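# Three arms carry ball on ring between stands

## Task

Transfer the ball from the stand it sits on to the second stand in the gap between the benches, which no gripper can reach. The ball rests on a ring lying on its stand's collar, and ropes join that ring to a metal block on each arm's own bench. Finish with the ring lying on the second stand's collar and the ball still on it. A tipped or jerked ring lets the ball roll off. The task fails if ball or ring ever drops more than slightly below the collar of the lower stand, including while it is hanging. Scene-frame bases in metres, headings in degrees counter-clockwise from +x: arm1 x=+0.16 y=+1.40 z=+0.97 facing -93; arm2 x=-1.27 y=-0.60 z=+1.04 facing +33; arm3 x=+1.21 y=-0.70 z=+0.97 facing +152. At the end every gripper must have released and moved away. A result that stays in place only because a robot holds it is not counted.

## Robot and tools

Setup. Three identical i2rt Big YAM arms, arm1, arm2 and arm3. Each has six revolute joints, a two-finger gripper and a fisheye camera on the wrist. Two fixed room cameras are also available, cam_low and cam_top. The hand can reach about 1.0 m from the joint1 axis. The ball cannot be reached directly. The intended method is to work the ropes, lifting or pulling them with the metal blocks, so the ring (with the ball on it) is carried across while staying level. Move smoothly, because a jerk or tilt spills the ball, and keep ball and ring from sagging below the lower collar.

Frames. Everything is in one scene frame whose origin is on the floor, with +z up. The arm bases are listed in the task. Joint1 at 0 points the arm along its base heading. The hand point lies midway between the fingertips. The hand's z axis runs along the fingers, and its y axis is the direction the fingers open and close.

Joints. Every command is an absolute target, never an offset. Units are radians, except the gripper, which is in metres. The tolerance counted as reached is given after each range.
- joint1_rad: -2.879 to 2.879, ±0.045. Yaw about the base; positive is counter-clockwise seen from above.
- joint2_rad: 0 to 3.141, ±0.14. Shoulder. At 0 the upper arm lies roughly level, pointing backward; larger values raise it and then bring it forward.
- joint3_rad: 0 to 3.019, ±0.09. Elbow. At 0 it is fully folded; larger values open it.
- joint4_rad: -1.692 to 1.57, ±0.055. Hand pitch; positive tilts the fingers up.
- joint5_rad: -1.57 to 1.57, ±0.03. Sideways hand swing; positive goes to the arm's right.
- joint6_rad: -2.094 to 2.094, ±0.035. Hand roll; positive is clockwise when viewed from behind the hand.
- gripper_m: 0 to 0.093, ±0.003. The gap between the fingertips. Each pad grips with roughly 50 to 62 N at most.
Each joint moves at its own speed, so the hand may sweep a wide, curved path between postures. One action runs for 15 s at most.

Tools.
- execute_actions(actions, cameras). "actions" is a list holding one action object, or nothing at all. An empty list just returns the state and images. The action's keys are robot names, and each holds {"joints": {name: target}} using the joint names above. Example: {"arm1": {"joints": {"gripper_m": 0.05}}, "arm2": {"joints": {"joint1_rad": 0.3}}}. All named motions start together. Any joint or arm you leave out keeps its previous target and may still be pushing. An unknown key or an out-of-range number causes the whole call to be rejected, and nothing moves. "cameras" lists names from arm1_cam_wrist, arm2_cam_wrist, arm3_cam_wrist, cam_low, cam_top, all. Leaving it out, null or ["all"] returns every camera; [] returns none. The "pictures" line gives the order of the images.
- wait(seconds): 0 to 10. It commands nothing, lets the simulation run, and returns the same output as an empty action.
- zoom_image(camera, region): gives an enlarged crop of that camera's latest full image. The region is [x0, y0, x1, y1] in pixels with the origin at the top-left, and it may be at most 504×504. The wrist images are 616x616; cam_low and cam_top are 896x504.
- read_manual(section): only "licences", which holds legal text.
- finished_scene(scene): ends the current scene, given by its number, and reports whether it succeeded. This cannot be undone. Sending a reply without any tool call ends everything.

Reading results. joint_positions gives the measured joint angles. joint_status describes how each commanded joint finished:
- off_target: stopped away from the goal and possibly still pushing.
- contact_stop: the joint gave up its target and holds where it stopped.
- time_out: it holds where it stopped, unless on_its_own shows it still pushing toward a target that has been clipped near its position (at most 0.375, 0.375, 0.113, 0.225, 0.075 and 0.3 rad for joints 1 to 6). It may carry on if the path clears. To remove the strain, send its reported position.
- "joint command not followed" plus a cause: a safety check (self-collision or arm-to-arm) held back that arm's joint targets. Its gripper still obeys. The affected joints show not_followed and may be tried again on later actions until valid targets are given.
- on_its_own: describes what uncommanded joints are doing. "held at" gives the target, not the actual position.
- limit_stop_at_motor_heat: the arm was stopped by overheating; resend the target.
Very small target changes may produce no motion. A joint holding a load slowly sags.

Hazards. The arms do not yield on contact and can press hard. Hard pressing between two robots ends the run, and the collision check does not cover fingers, gripper housings or wrist cameras. Nothing reports that robots are touching, so keep them apart. Do not knock objects out of the work area or onto the floor. Loose objects may sometimes get brief pushes. Motors heat up under sustained load, including while you are thinking, and the robots hold their last command during that time. A MOTOR HOT line appears at 85 °C, and at 100 °C the arm goes limp and falls (OVER-TEMPERATURE FAULT). Once a stop is reported, the remaining calls in that reply are skipped. Avoid drops, slams and hard pushes. Open the grippers and move the arms clear before calling finished_scene.

Each tool is called after ">>>" by a JSON object that holds its "op" and its "data", one argument or row to a line.

## Session

>>> {"op": "execute_actions", "data": {
  "actions": []
}}

Scene clock: 0.00 s.
Motor temperatures (°C, as the motors report them): arm1=[27 28 26 27 27 28] | arm2=[25 27 25 26 28 26] | arm3=[27 27 28 24 26 27]
arm1.joint_positions: joint1_rad=+0.392 joint2_rad=+0.607 joint3_rad=+1.413 joint4_rad=-1.443 joint5_rad=-0.230 joint6_rad=+0.739 gripper_m=+0.095
arm1.joint_status: not commanded
arm1.hand: x=+0.2606 y=+1.2175 z=+1.5002 quat_wxyz=(-0.460, -0.709, -0.534, +0.004) (m; scene frame)
arm2.joint_positions: joint1_rad=-0.018 joint2_rad=+0.560 joint3_rad=+1.442 joint4_rad=-1.472 joint5_rad=-0.003 joint6_rad=-0.047 gripper_m=+0.094
arm2.joint_status: not commanded
arm2.hand: x=-1.1163 y=-0.5069 z=+1.5914 quat_wxyz=(-0.458, +0.262, -0.841, -0.118) (m; scene frame)
arm3.joint_positions: joint1_rad=-0.816 joint2_rad=+0.447 joint3_rad=+1.430 joint4_rad=-1.324 joint5_rad=-0.043 joint6_rad=-0.622 gripper_m=+0.094
arm3.joint_status: not commanded
arm3.hand: x=+1.1603 y=-0.5555 z=+1.5640 quat_wxyz=(-0.465, +0.776, -0.257, -0.341) (m; scene frame)
pictures: arm1_cam_wrist, arm2_cam_wrist, arm3_cam_wrist, cam_low, cam_top
Images, in order (width x height): arm1_cam_wrist 616x616, arm2_cam_wrist 616x616, arm3_cam_wrist 616x616, cam_low 896x504, cam_top 896x504.

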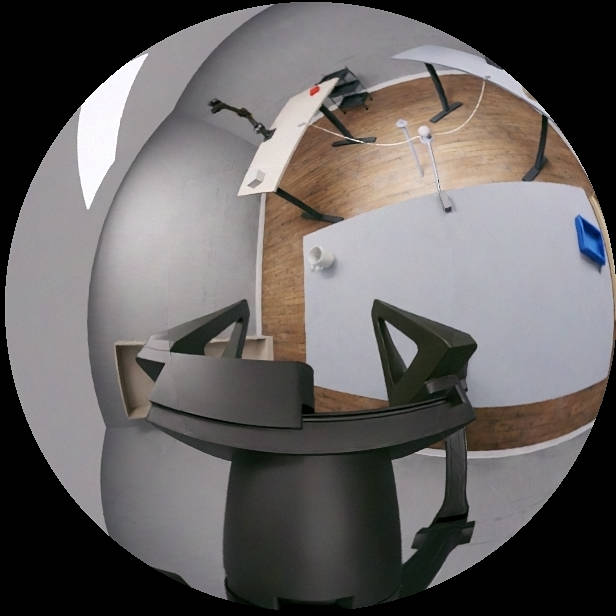

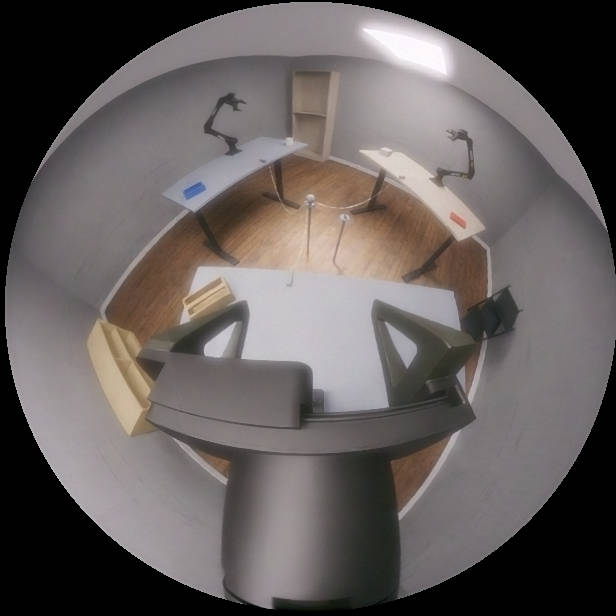

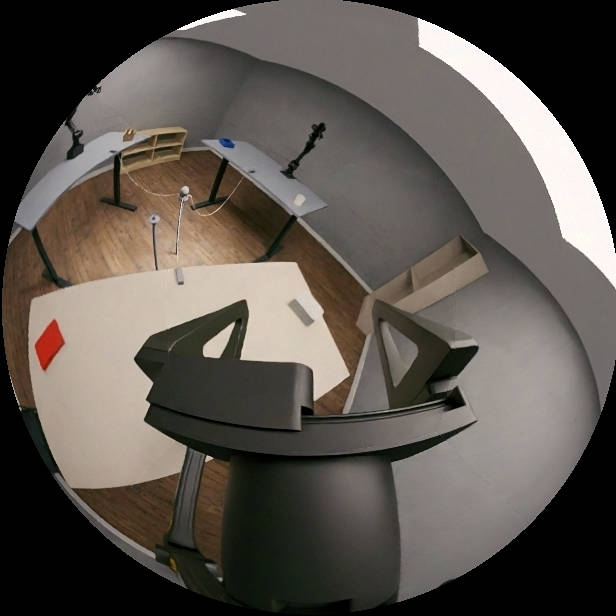

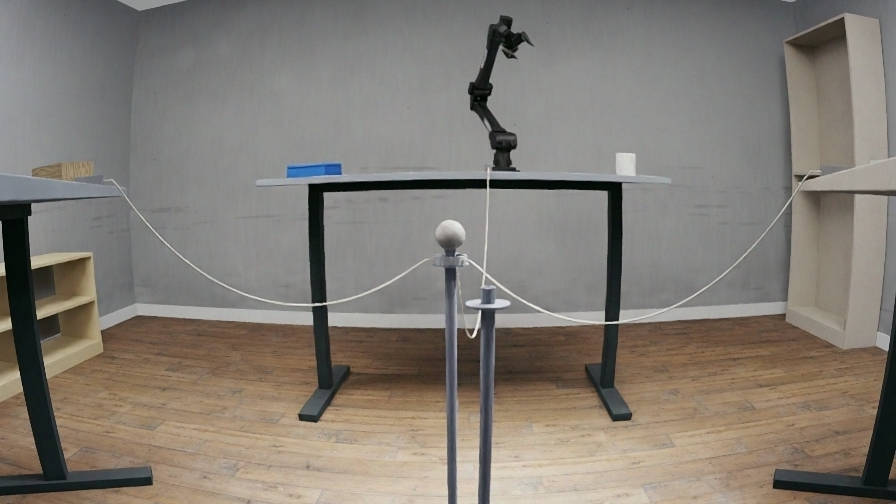

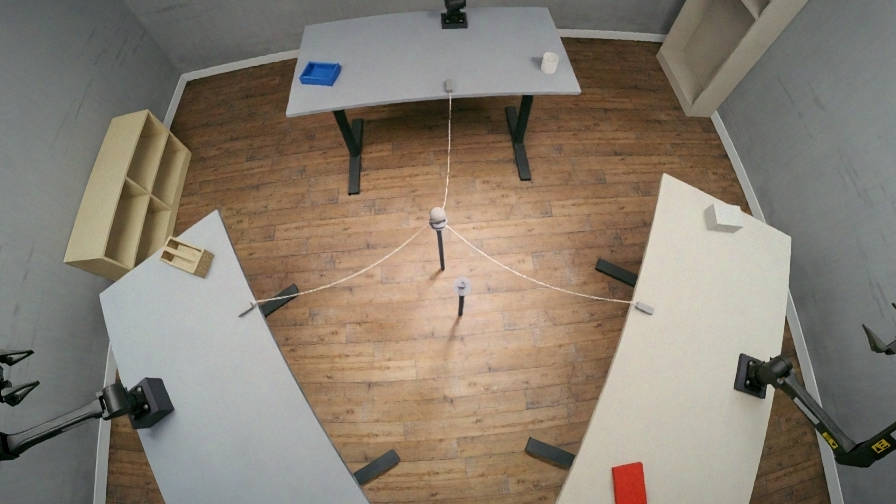

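>>> {"op": "execute_actions", "data": {
  "actions": [
    {"arm1":{"joints":{"joint1_rad":0,"joint2_rad":1.642,"joint3_rad":1.638,"joint4_rad":-1.567,"joint5_rad":0,"joint6_rad":0}},"arm2":{"joints":{"joint1_rad":0,"joint2_rad":1.642,"joint3_rad":1.638,"joint4_rad":-1.567,"joint5_rad":0,"joint6_rad":0}},"arm3":{"joints":{"joint1_rad":0,"joint2_rad":1.642,"joint3_rad":1.638,"joint4_rad":-1.567,"joint5_rad":0,"joint6_rad":0}}}
  ]
}}

Scene clock: 4.03 s.
Motor temperatures (°C, as the motors report them): arm1=[27 28 27 27 27 28] | arm2=[25 27 25 26 28 26] | arm3=[27 27 28 24 26 27]
arm1.joint_positions: joint1_rad=+0.010 joint2_rad=+1.645 joint3_rad=+1.624 joint4_rad=-1.560 joint5_rad=-0.003 joint6_rad=+0.010 gripper_m=+0.095
arm1.joint_status: all done
arm1.hand: x=+0.1387 y=+0.9043 z=+1.2126 quat_wxyz=(+0.001, -0.723, -0.691, -0.009) (m; scene frame)
arm2.joint_positions: joint1_rad=-0.007 joint2_rad=+1.644 joint3_rad=+1.635 joint4_rad=-1.553 joint5_rad=-0.002 joint6_rad=-0.017 gripper_m=+0.094
arm2.joint_status: all done
arm2.hand: x=-0.8479 y=-0.3357 z=+1.2994 quat_wxyz=(-0.006, +0.287, -0.958, -0.001) (m; scene frame)
arm3.joint_positions: joint1_rad=+0.006 joint2_rad=+1.644 joint3_rad=+1.622 joint4_rad=-1.554 joint5_rad=+0.000 joint6_rad=-0.017 gripper_m=+0.094
arm3.joint_status: all done
arm3.hand: x=+0.7700 y=-0.4714 z=+1.2176 quat_wxyz=(-0.002, +0.974, -0.228, +0.008) (m; scene frame)
pictures: arm1_cam_wrist, arm2_cam_wrist, arm3_cam_wrist, cam_low, cam_top
Images, in order (width x height): arm1_cam_wrist 616x616, arm2_cam_wrist 616x616, arm3_cam_wrist 616x616, cam_low 896x504, cam_top 896x504.

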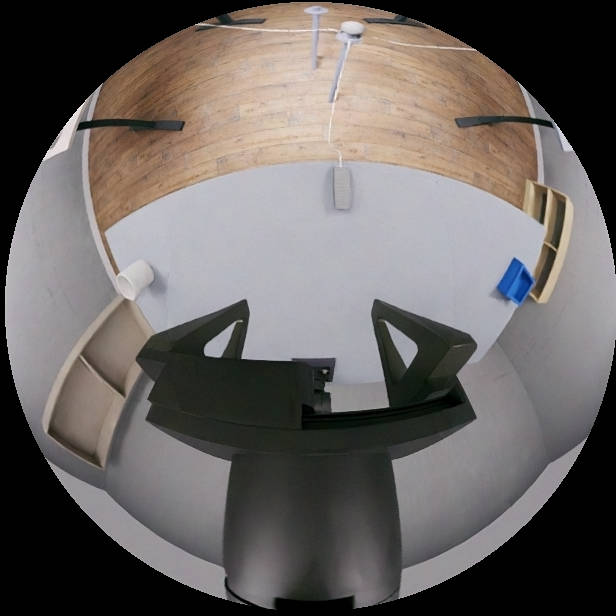

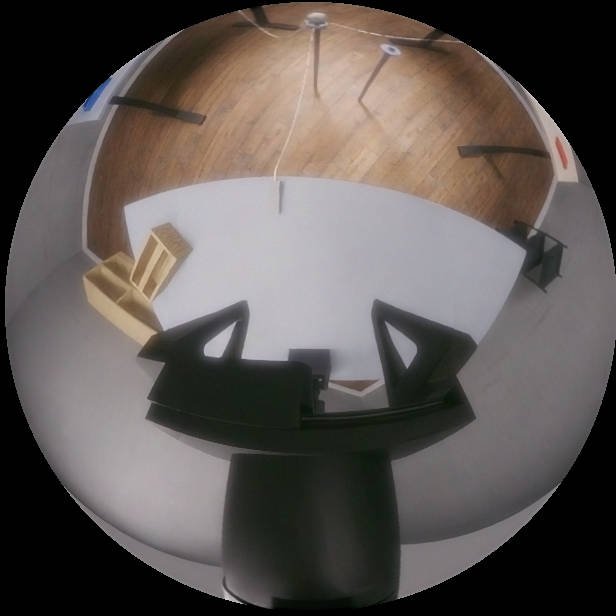

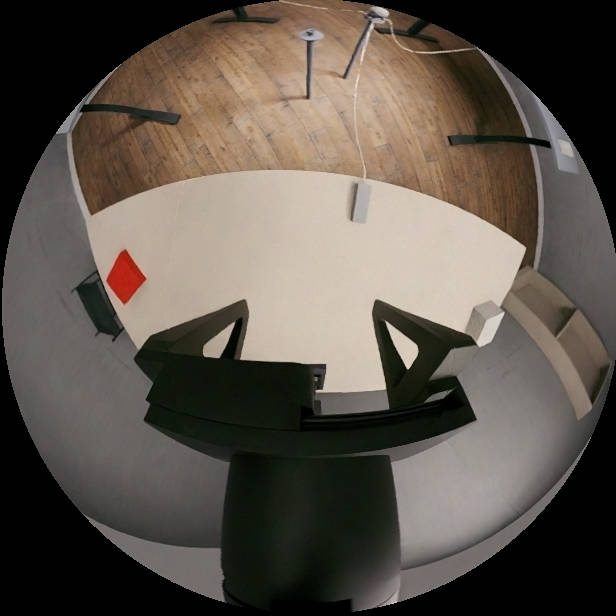

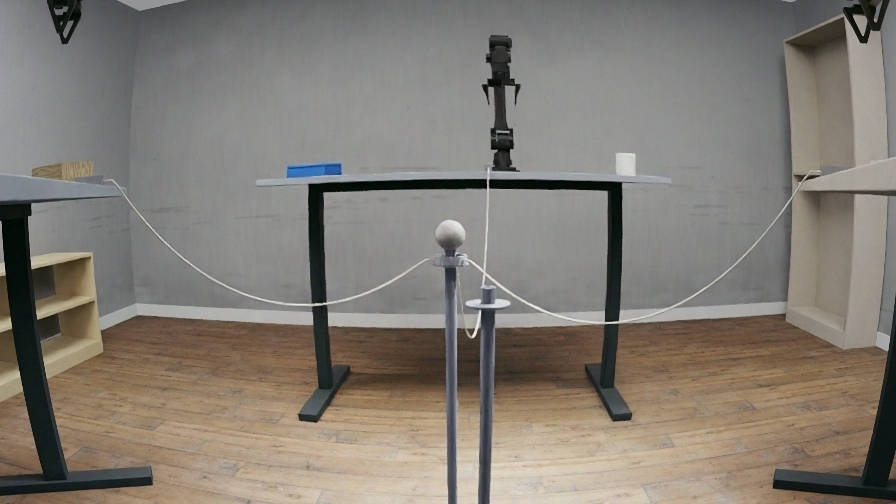

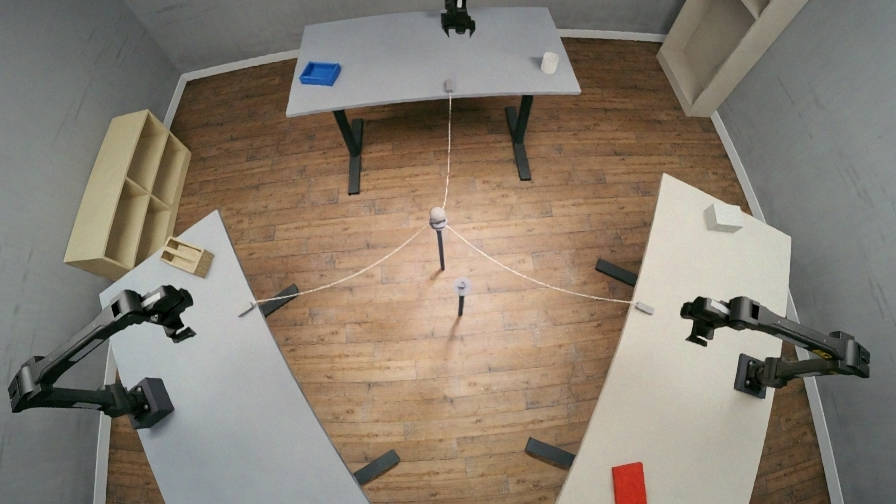

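>>> {"op": "execute_actions", "data": {
  "actions": [
    {"arm1":{"joints":{"joint1_rad":-0.1,"joint2_rad":1.92,"joint3_rad":1.62,"joint4_rad":-1.27}},"arm2":{"joints":{"joint1_rad":0.15,"joint2_rad":1.92,"joint3_rad":1.612,"joint4_rad":-1.27}},"arm3":{"joints":{"joint1_rad":-0.16,"joint2_rad":1.92,"joint3_rad":1.62,"joint4_rad":-1.27}}}
  ]
}}

Scene clock: 7.40 s.
Motor temperatures (°C, as the motors report them): arm1=[27 28 28 27 27 28] | arm2=[25 28 26 26 28 26] | arm3=[27 28 29 24 26 27]
arm1.joint_positions: joint1_rad=-0.107 joint2_rad=+1.920 joint3_rad=+1.608 joint4_rad=-1.277 joint5_rad=-0.001 joint6_rad=+0.009 gripper_m=+0.095
arm1.joint_status: all done
arm1.hand: x=+0.0707 y=+0.8339 z=+1.0623 quat_wxyz=(+0.004, -0.761, -0.648, -0.012) (m; scene frame)
arm2.joint_positions: joint1_rad=+0.151 joint2_rad=+1.913 joint3_rad=+1.606 joint4_rad=-1.284 joint5_rad=+0.000 joint6_rad=-0.015 gripper_m=+0.094
arm2.joint_status: all done
arm2.hand: x=-0.8413 y=-0.2261 z=+1.1486 quat_wxyz=(+0.007, +0.361, -0.933, +0.005) (m; scene frame)
arm3.joint_positions: joint1_rad=-0.161 joint2_rad=+1.916 joint3_rad=+1.606 joint4_rad=-1.282 joint5_rad=+0.000 joint6_rad=-0.015 gripper_m=+0.094
arm3.joint_status: all done
arm3.hand: x=+0.7561 y=-0.3560 z=+1.0707 quat_wxyz=(+0.000, +0.951, -0.309, +0.015) (m; scene frame)
pictures: arm1_cam_wrist, arm2_cam_wrist, arm3_cam_wrist, cam_low, cam_top
Images, in order (width x height): arm1_cam_wrist 616x616, arm2_cam_wrist 616x616, arm3_cam_wrist 616x616, cam_low 896x504, cam_top 896x504.

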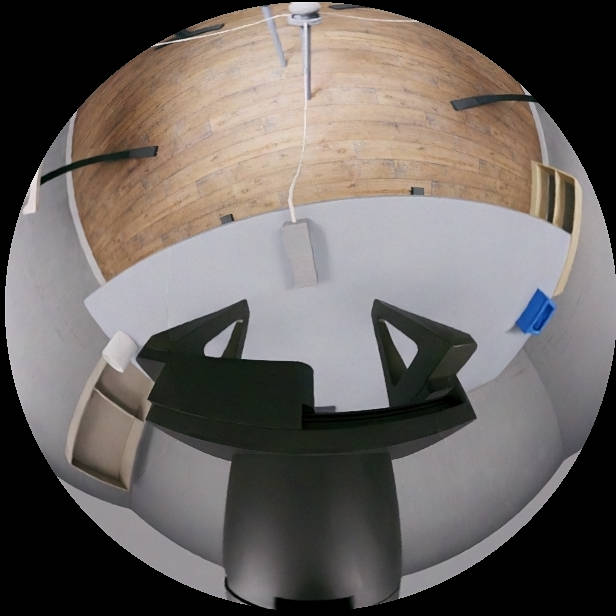

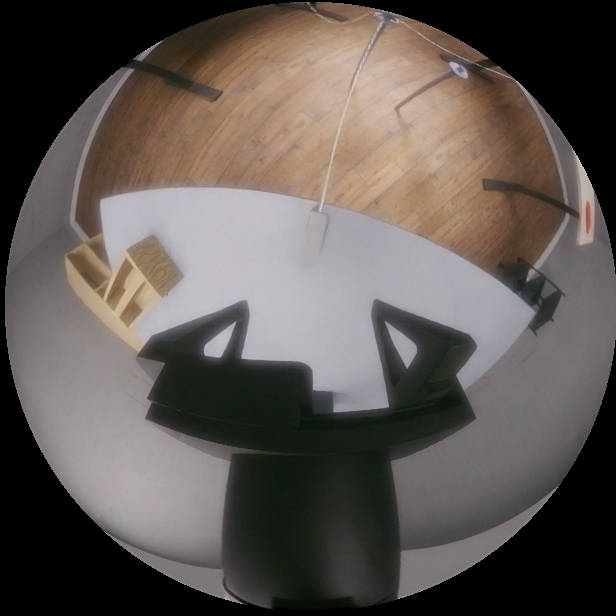

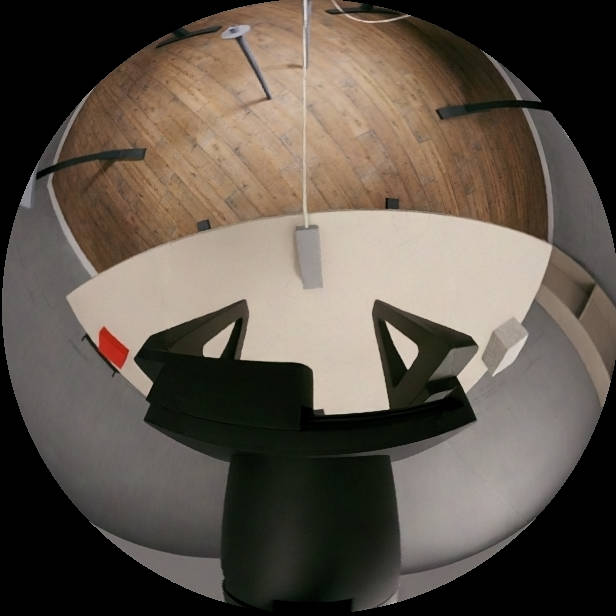

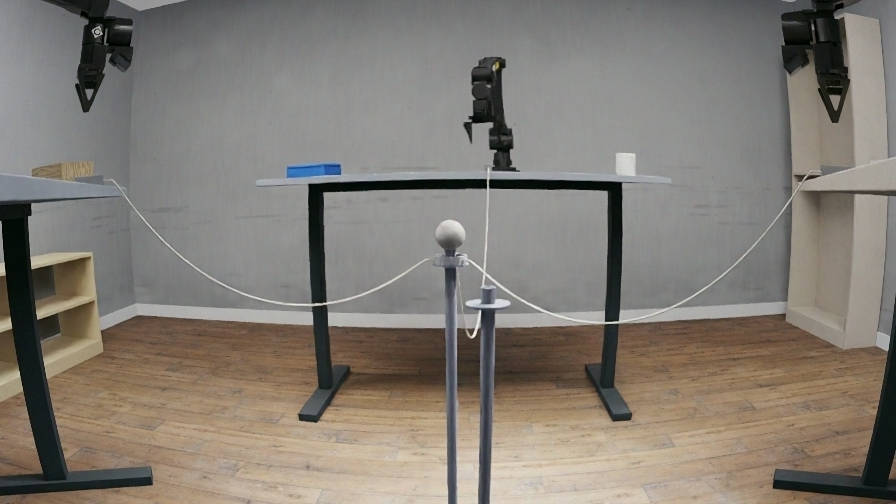

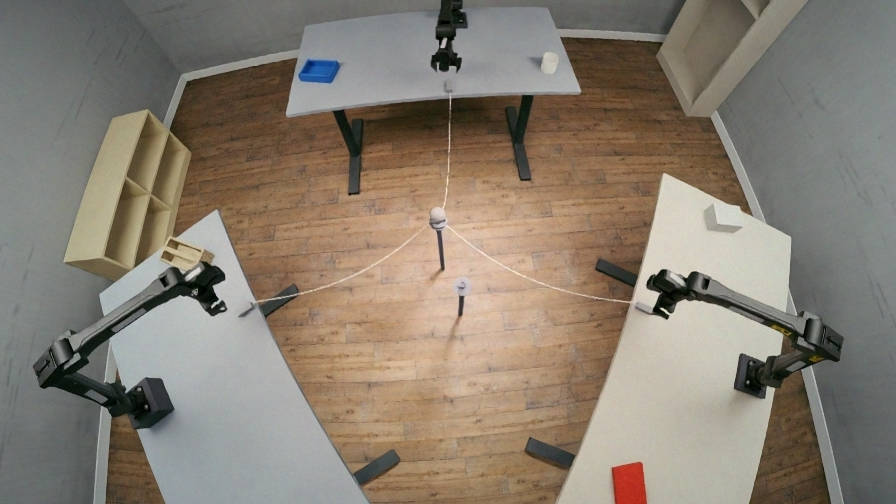

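>>> {"op": "execute_actions", "data": {
  "actions": [
    {"arm1":{"joints":{"joint1_rad":-0.08,"joint2_rad":1.99,"joint3_rad":1.53,"joint4_rad":-1.085,"joint6_rad":-0.1}},"arm2":{"joints":{"joint1_rad":0.14,"joint2_rad":2.084,"joint3_rad":1.48,"joint4_rad":-0.95,"joint6_rad":0.25}},"arm3":{"joints":{"joint2_rad":1.995,"joint3_rad":1.53,"joint4_rad":-1.085,"joint6_rad":-0.1}}}
  ]
}}

Scene clock: 10.30 s.
Motor temperatures (°C, as the motors report them): arm1=[27 29 28 27 27 28] | arm2=[25 28 26 26 28 26] | arm3=[27 28 30 24 26 27]
arm1.joint_positions: joint1_rad=-0.092 joint2_rad=+1.990 joint3_rad=+1.531 joint4_rad=-1.094 joint5_rad=-0.001 joint6_rad=-0.090 gripper_m=+0.095
arm1.joint_status: all done
arm1.hand: x=+0.0781 y=+0.8227 z=+0.9957 quat_wxyz=(-0.008, -0.723, -0.690, +0.002) (m; scene frame)
arm2.joint_positions: joint1_rad=+0.147 joint2_rad=+2.078 joint3_rad=+1.473 joint4_rad=-0.964 joint5_rad=+0.000 joint6_rad=+0.233 gripper_m=+0.094
arm2.joint_status: all done
arm2.hand: x=-0.8332 y=-0.2230 z=+1.0105 quat_wxyz=(-0.003, +0.241, -0.971, +0.001) (m; scene frame)
arm3.joint_positions: joint1_rad=-0.161 joint2_rad=+1.987 joint3_rad=+1.528 joint4_rad=-1.099 joint5_rad=+0.000 joint6_rad=-0.084 gripper_m=+0.094
arm3.joint_status: all done
arm3.hand: x=+0.7487 y=-0.3496 z=+1.0032 quat_wxyz=(-0.005, +0.961, -0.276, -0.001) (m; scene frame)
pictures: arm1_cam_wrist, arm2_cam_wrist, arm3_cam_wrist, cam_low, cam_top
Images, in order (width x height): arm1_cam_wrist 616x616, arm2_cam_wrist 616x616, arm3_cam_wrist 616x616, cam_low 896x504, cam_top 896x504.

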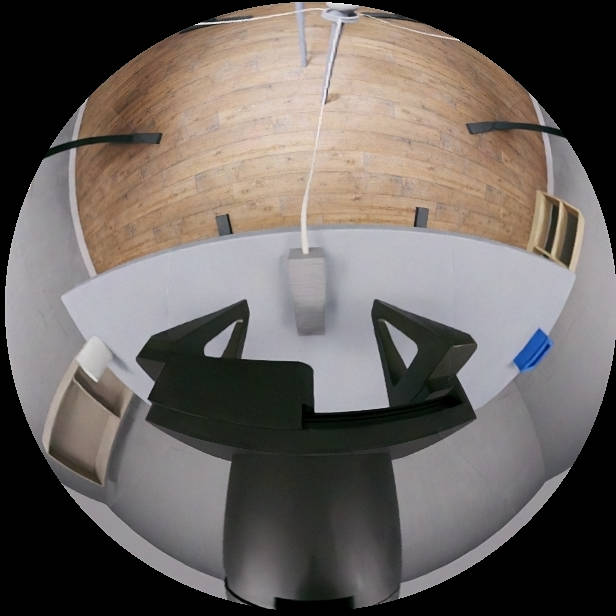

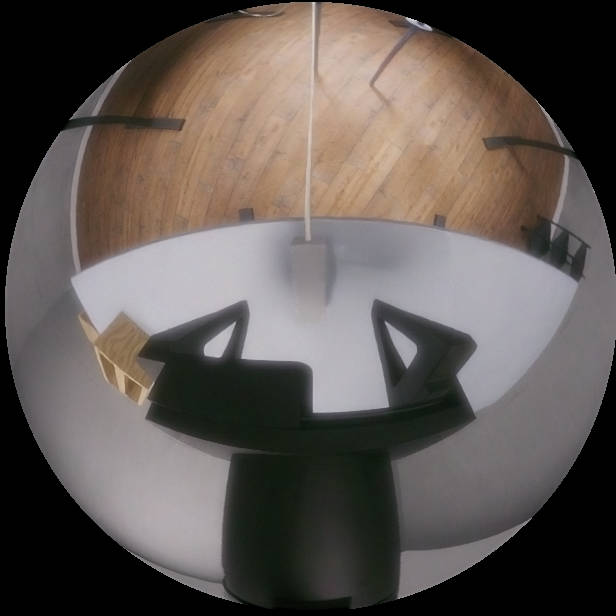

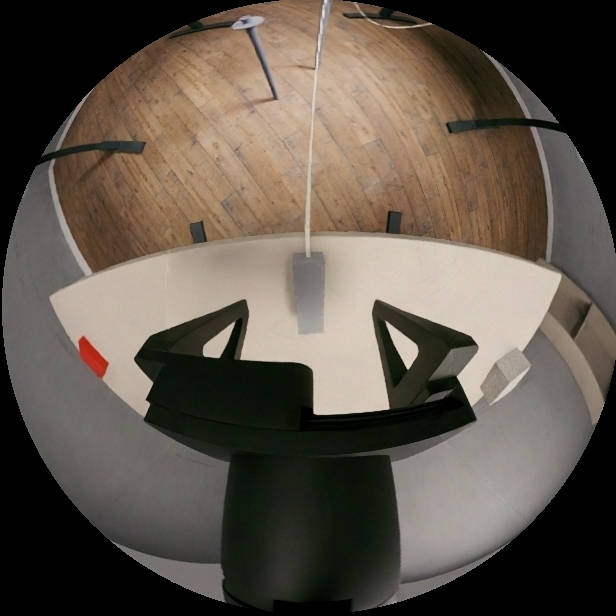

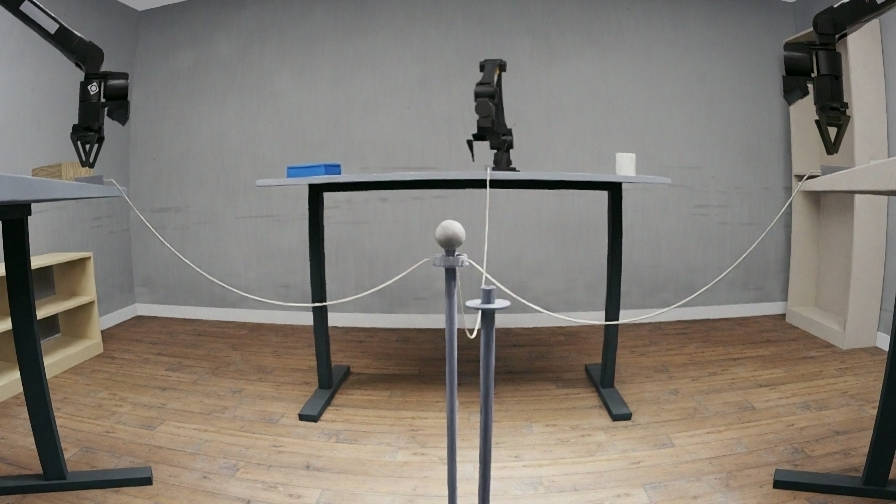

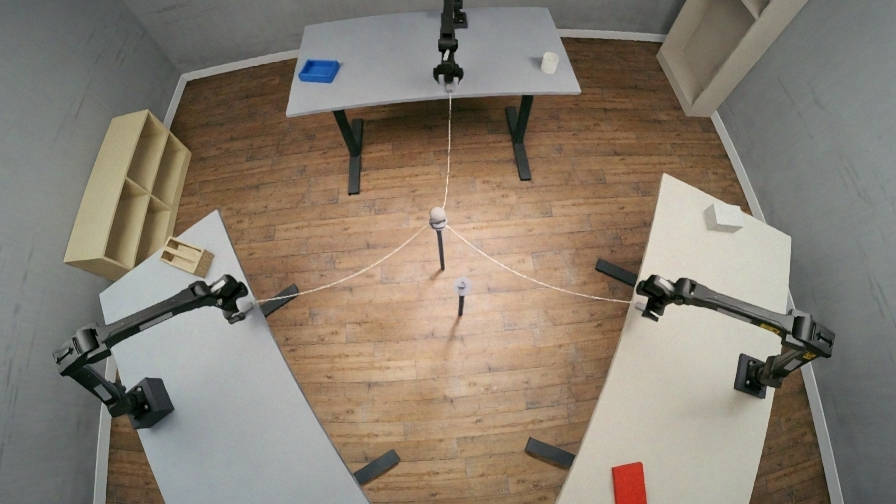

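>>> {"op": "execute_actions", "data": {
  "actions": [
    {"arm1":{"joints":{"joint2_rad":2.028,"joint4_rad":-1.045}},"arm2":{"joints":{"joint2_rad":2.142,"joint4_rad":-0.88}},"arm3":{"joints":{"joint2_rad":2.052,"joint4_rad":-1.03}}}
  ]
}}

>>> {"op": "zoom_image", "data": {
  "camera": "cam_low",
  "region": [0, 100, 200, 220]
}}

>>> {"op": "zoom_image", "data": {
  "camera": "cam_low",
  "region": [420, 100, 896, 220]
}}

Scene clock: 13.90 s.
Motor temperatures (°C, as the motors report them): arm1=[27 29 29 27 27 28] | arm2=[25 28 27 26 28 26] | arm3=[27 28 30 24 26 27]
arm1.joint_positions: joint1_rad=-0.092 joint2_rad=+2.006 joint3_rad=+1.531 joint4_rad=-1.054 joint5_rad=-0.001 joint6_rad=-0.090 gripper_m=+0.095
arm1.joint_status: all done
arm1.hand: x=+0.0770 y=+0.8146 z=+0.9868 quat_wxyz=(-0.015, -0.723, -0.690, +0.011) (m; scene frame)
arm2.joint_positions: joint1_rad=+0.147 joint2_rad=+2.130 joint3_rad=+1.473 joint4_rad=-0.895 joint5_rad=+0.000 joint6_rad=+0.234 gripper_m=+0.094
arm2.joint_status: all done
arm2.hand: x=-0.8272 y=-0.2179 z=+0.9817 quat_wxyz=(-0.011, +0.240, -0.971, -0.003) (m; scene frame)
arm3.joint_positions: joint1_rad=-0.161 joint2_rad=+2.029 joint3_rad=+1.528 joint4_rad=-1.044 joint5_rad=+0.000 joint6_rad=-0.084 gripper_m=+0.094
arm3.joint_status: all done
arm3.hand: x=+0.7418 y=-0.3441 z=+0.9798 quat_wxyz=(-0.008, +0.961, -0.276, -0.007) (m; scene frame)
pictures: arm1_cam_wrist, arm2_cam_wrist, arm3_cam_wrist, cam_low, cam_top
Images, in order (width x height): arm1_cam_wrist 616x616, arm2_cam_wrist 616x616, arm3_cam_wrist 616x616, cam_low 896x504, cam_top 896x504.

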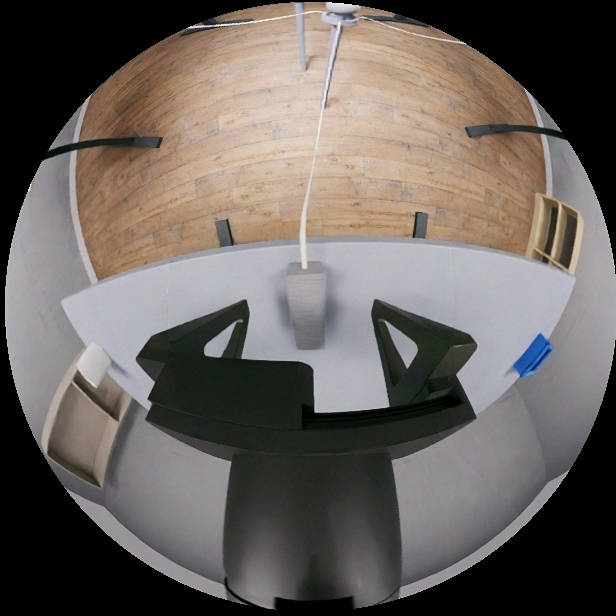

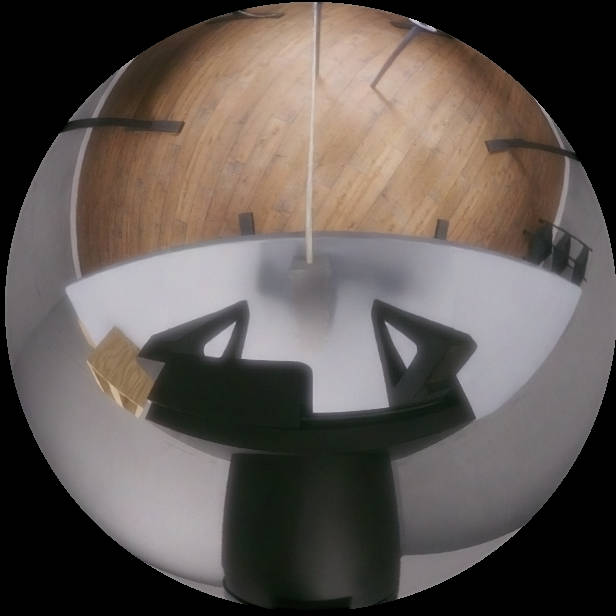

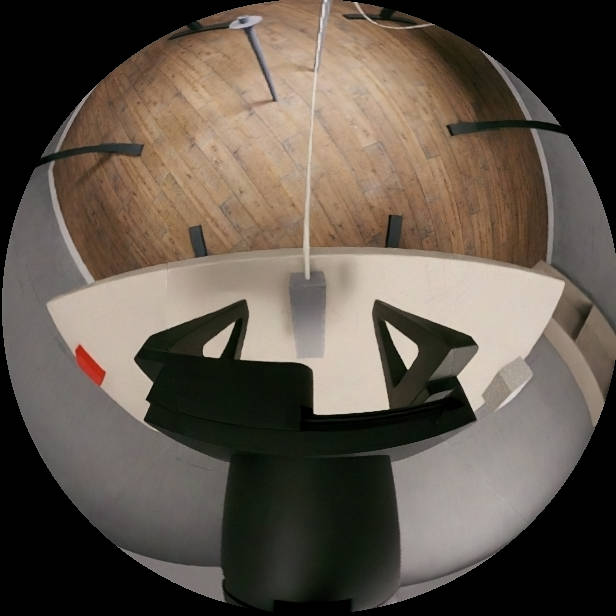

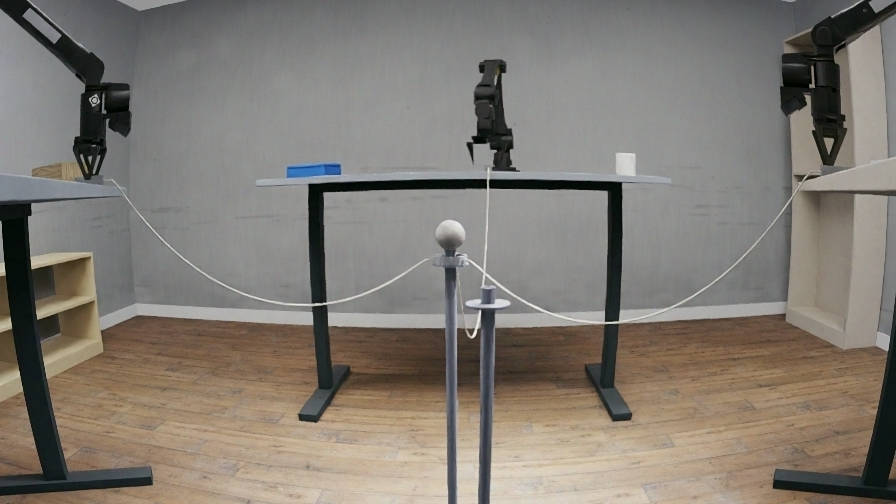

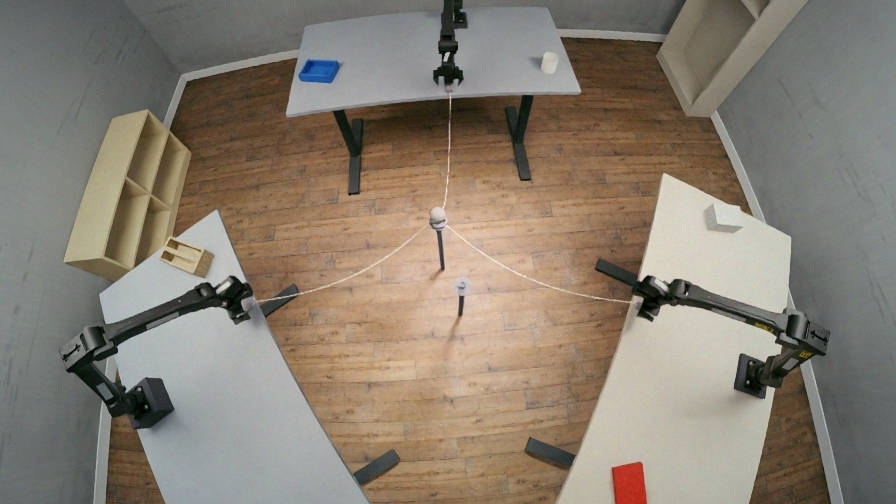

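Region (0, 100, 200, 220) of cam_low's 896x504 image, scaled by 2.520, with more detail than that image has; it fills the top 302 rows of this view, and the rest is white.

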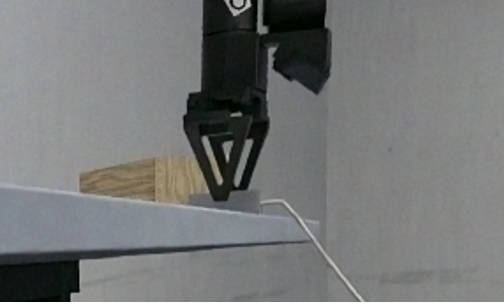

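Region (420, 100, 896, 220) of cam_low's 896x504 image, scaled by 1.059, with more detail than that image has; it fills the top 127 rows of this view, and the rest is white.

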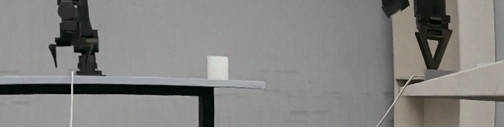

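>>> {"op": "execute_actions", "data": {
  "actions": [
    {"arm1":{"joints":{"joint2_rad":2.058}},"arm2":{"joints":{"joint2_rad":2.168}},"arm3":{"joints":{"joint2_rad":2.08}}}
  ],
  "cameras": ["cam_low"]
}}

>>> {"op": "zoom_image", "data": {
  "camera": "cam_low",
  "region": [0, 100, 200, 220]
}}

>>> {"op": "zoom_image", "data": {
  "camera": "cam_low",
  "region": [420, 120, 560, 200]
}}

>>> {"op": "zoom_image", "data": {
  "camera": "cam_low",
  "region": [740, 120, 896, 200]
}}

Scene clock: 15.97 s.
Motor temperatures (°C, as the motors report them): arm1=[27 29 29 27 27 28] | arm2=[25 28 27 26 28 26] | arm3=[27 28 30 24 26 27]
arm1.joint_positions: joint1_rad=-0.092 joint2_rad=+2.042 joint3_rad=+1.531 joint4_rad=-1.053 joint5_rad=-0.001 joint6_rad=-0.090 gripper_m=+0.095
arm1.joint_status: all done
arm1.hand: x=+0.0777 y=+0.8186 z=+0.9667 quat_wxyz=(-0.004, -0.723, -0.690, -0.002) (m; scene frame)
arm2.joint_positions: joint1_rad=+0.147 joint2_rad=+2.147 joint3_rad=+1.473 joint4_rad=-0.895 joint5_rad=+0.000 joint6_rad=+0.234 gripper_m=+0.094
arm2.joint_status: all done
arm2.hand: x=-0.8298 y=-0.2202 z=+0.9718 quat_wxyz=(-0.003, +0.240, -0.971, +0.001) (m; scene frame)
arm3.joint_positions: joint1_rad=-0.161 joint2_rad=+2.051 joint3_rad=+1.528 joint4_rad=-1.044 joint5_rad=+0.000 joint6_rad=-0.084 gripper_m=+0.094
arm3.joint_status: all done
arm3.hand: x=+0.7442 y=-0.3458 z=+0.9669 quat_wxyz=(-0.004, +0.961, -0.276, +0.003) (m; scene frame)
pictures: cam_low
Images, in order (width x height): cam_low 896x504.

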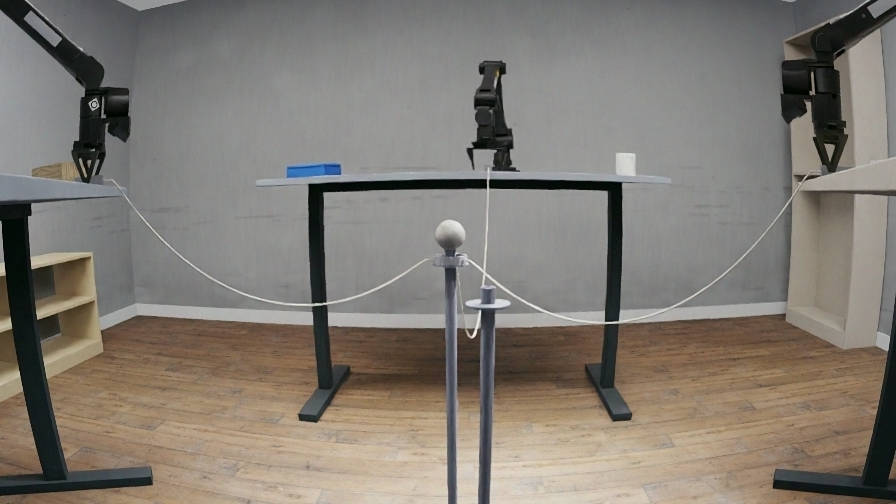

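Region (0, 100, 200, 220) of cam_low's 896x504 image, scaled by 2.520, with more detail than that image has; it fills the top 302 rows of this view, and the rest is white.

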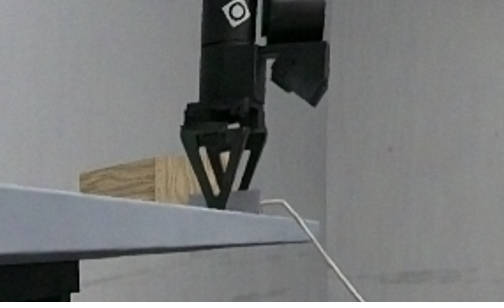

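Region (420, 120, 560, 200) of cam_low's 896x504 image, scaled by 3.600, with more detail than that image has; it fills the top 288 rows of this view, and the rest is white.

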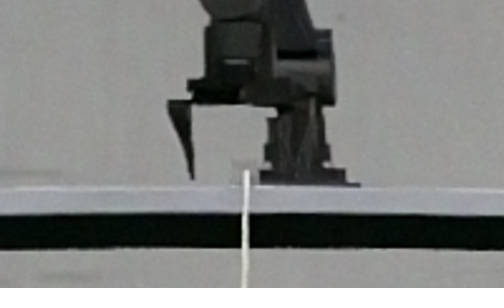

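Region (740, 120, 896, 200) of cam_low's 896x504 image, scaled by 3.231, with more detail than that image has; it fills the top 258 rows of this view, and the rest is white.

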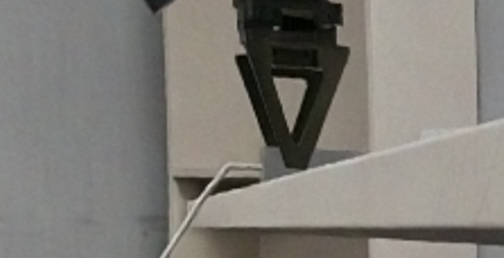

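>>> {"op": "execute_actions", "data": {
  "actions": [
    {"arm1":{"joints":{"gripper_m":0}},"arm2":{"joints":{"gripper_m":0}},"arm3":{"joints":{"gripper_m":0}}}
  ],
  "cameras": []
}}

>>> {"op": "execute_actions", "data": {
  "actions": [
    {"arm1":{"joints":{"joint2_rad":1.145,"joint3_rad":1.162,"joint4_rad":-1.217}},"arm2":{"joints":{"joint2_rad":1.72,"joint3_rad":1.464,"joint4_rad":-0.95}},"arm3":{"joints":{"joint2_rad":1.7,"joint3_rad":1.63,"joint4_rad":-1.13}}}
  ]
}}

Scene clock: 21.03 s.
Motor temperatures (°C, as the motors report them): arm1=[27 30 29 27 27 28] | arm2=[25 29 27 27 28 26] | arm3=[27 29 30 24 26 27]
arm1.joint_positions: joint1_rad=-0.092 joint2_rad=+2.042 joint3_rad=+1.531 joint4_rad=-1.053 joint5_rad=-0.001 joint6_rad=-0.091 gripper_m=+0.025
arm1.joint_status: gripper_m off_target (ended at +0.025, target +0.000)
arm1.hand: x=+0.0777 y=+0.8185 z=+0.9667 quat_wxyz=(-0.004, -0.723, -0.691, -0.002) (m; scene frame)
arm2.joint_positions: joint1_rad=+0.147 joint2_rad=+2.147 joint3_rad=+1.473 joint4_rad=-0.894 joint5_rad=+0.000 joint6_rad=+0.235 gripper_m=+0.024
arm2.joint_status: gripper_m off_target (ended at +0.024, target +0.000)
arm2.hand: x=-0.8296 y=-0.2201 z=+0.9718 quat_wxyz=(-0.004, +0.240, -0.971, +0.001) (m; scene frame)
arm3.joint_positions: joint1_rad=-0.161 joint2_rad=+2.051 joint3_rad=+1.528 joint4_rad=-1.042 joint5_rad=+0.000 joint6_rad=-0.085 gripper_m=+0.024
arm3.joint_status: gripper_m off_target (ended at +0.024, target +0.000)
arm3.hand: x=+0.7440 y=-0.3456 z=+0.9669 quat_wxyz=(-0.004, +0.961, -0.276, +0.003) (m; scene frame)
pictures: none
No camera images: the call's "cameras" was empty. Leave "cameras" out to get every camera's image.

Scene clock: 22.70 s.
Motor temperatures (°C, as the motors report them): arm1=[27 30 29 27 27 28] | arm2=[25 29 27 27 28 26] | arm3=[27 29 31 24 26 27]
arm1.joint_positions: joint1_rad=-0.092 joint2_rad=+1.143 joint3_rad=+1.161 joint4_rad=-1.213 joint5_rad=-0.001 joint6_rad=-0.091 gripper_m=+0.025
arm1.joint_status: all done
arm1.hand: x=+0.1011 y=+1.0059 z=+1.2449 quat_wxyz=(-0.118, -0.711, -0.679, +0.142) (m; scene frame)
arm2.joint_positions: joint1_rad=+0.146 joint2_rad=+1.727 joint3_rad=+1.452 joint4_rad=-0.941 joint5_rad=+0.000 joint6_rad=+0.235 gripper_m=+0.024
arm2.joint_status: all done
arm2.hand: x=-0.8178 y=-0.2094 z=+1.2051 quat_wxyz=(-0.159, +0.235, -0.955, -0.080) (m; scene frame)
arm3.joint_positions: joint1_rad=-0.161 joint2_rad=+1.704 joint3_rad=+1.621 joint4_rad=-1.119 joint5_rad=+0.000 joint6_rad=-0.085 gripper_m=+0.024
arm3.joint_status: all done
arm3.hand: x=+0.7257 y=-0.3346 z=+1.2046 quat_wxyz=(-0.068, +0.946, -0.271, -0.167) (m; scene frame)
pictures: arm1_cam_wrist, arm2_cam_wrist, arm3_cam_wrist, cam_low, cam_top
Images, in order (width x height): arm1_cam_wrist 616x616, arm2_cam_wrist 616x616, arm3_cam_wrist 616x616, cam_low 896x504, cam_top 896x504.

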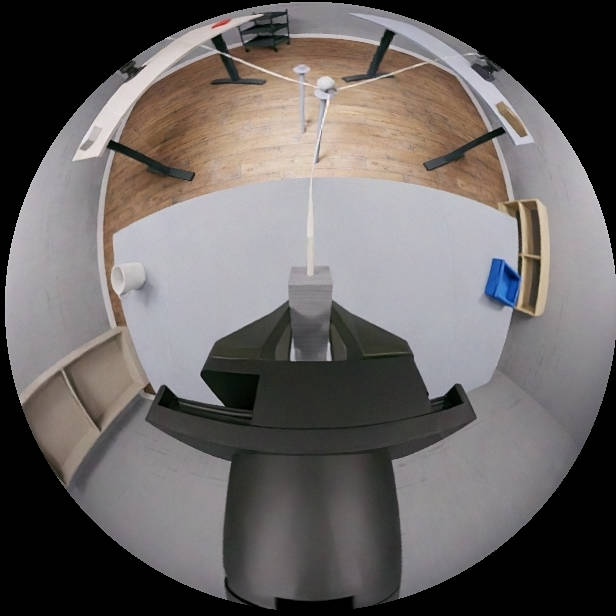

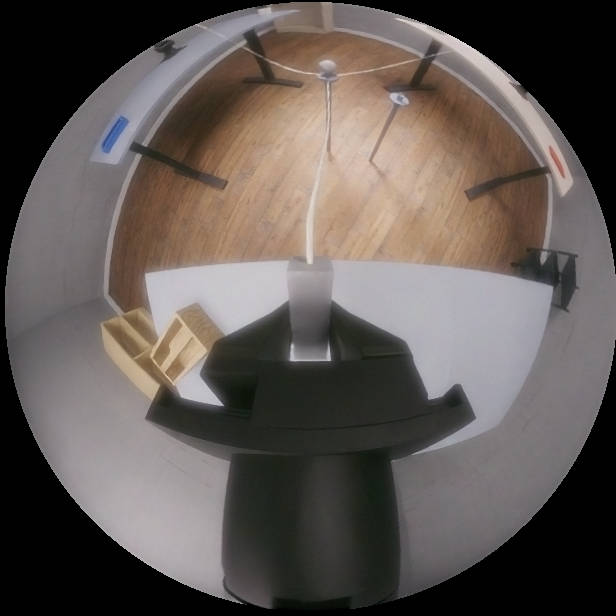

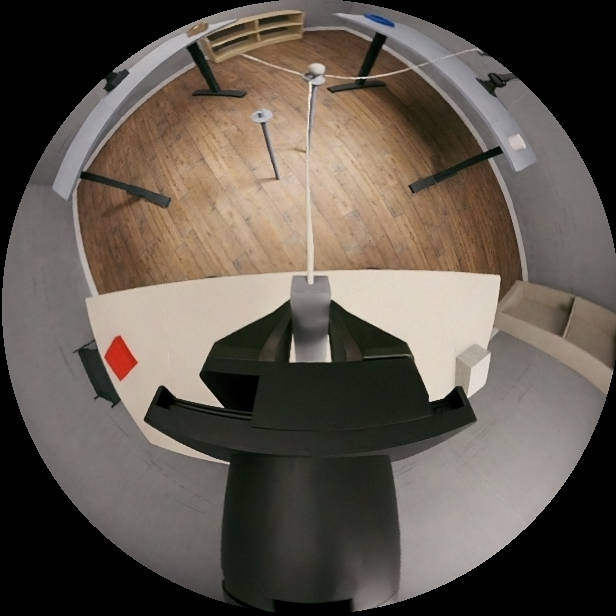

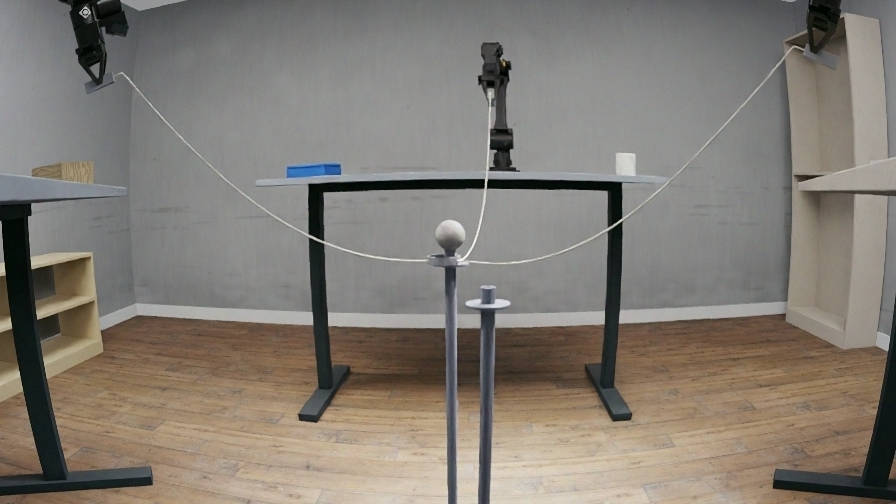

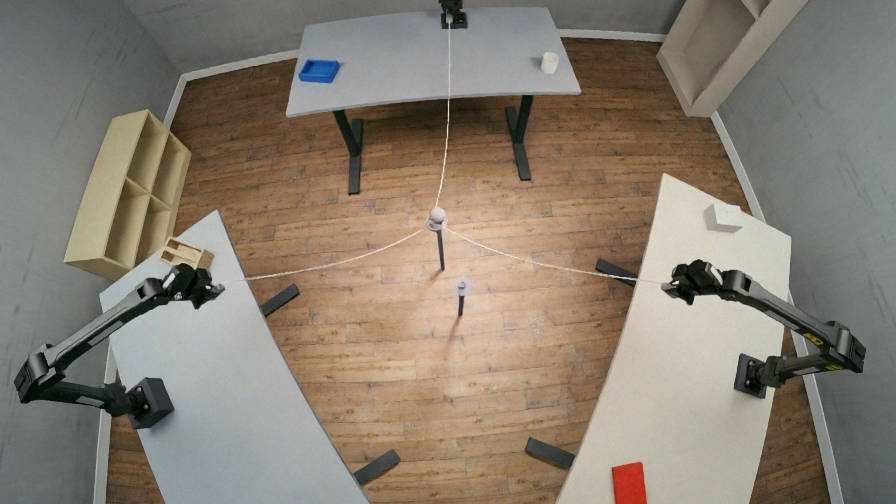

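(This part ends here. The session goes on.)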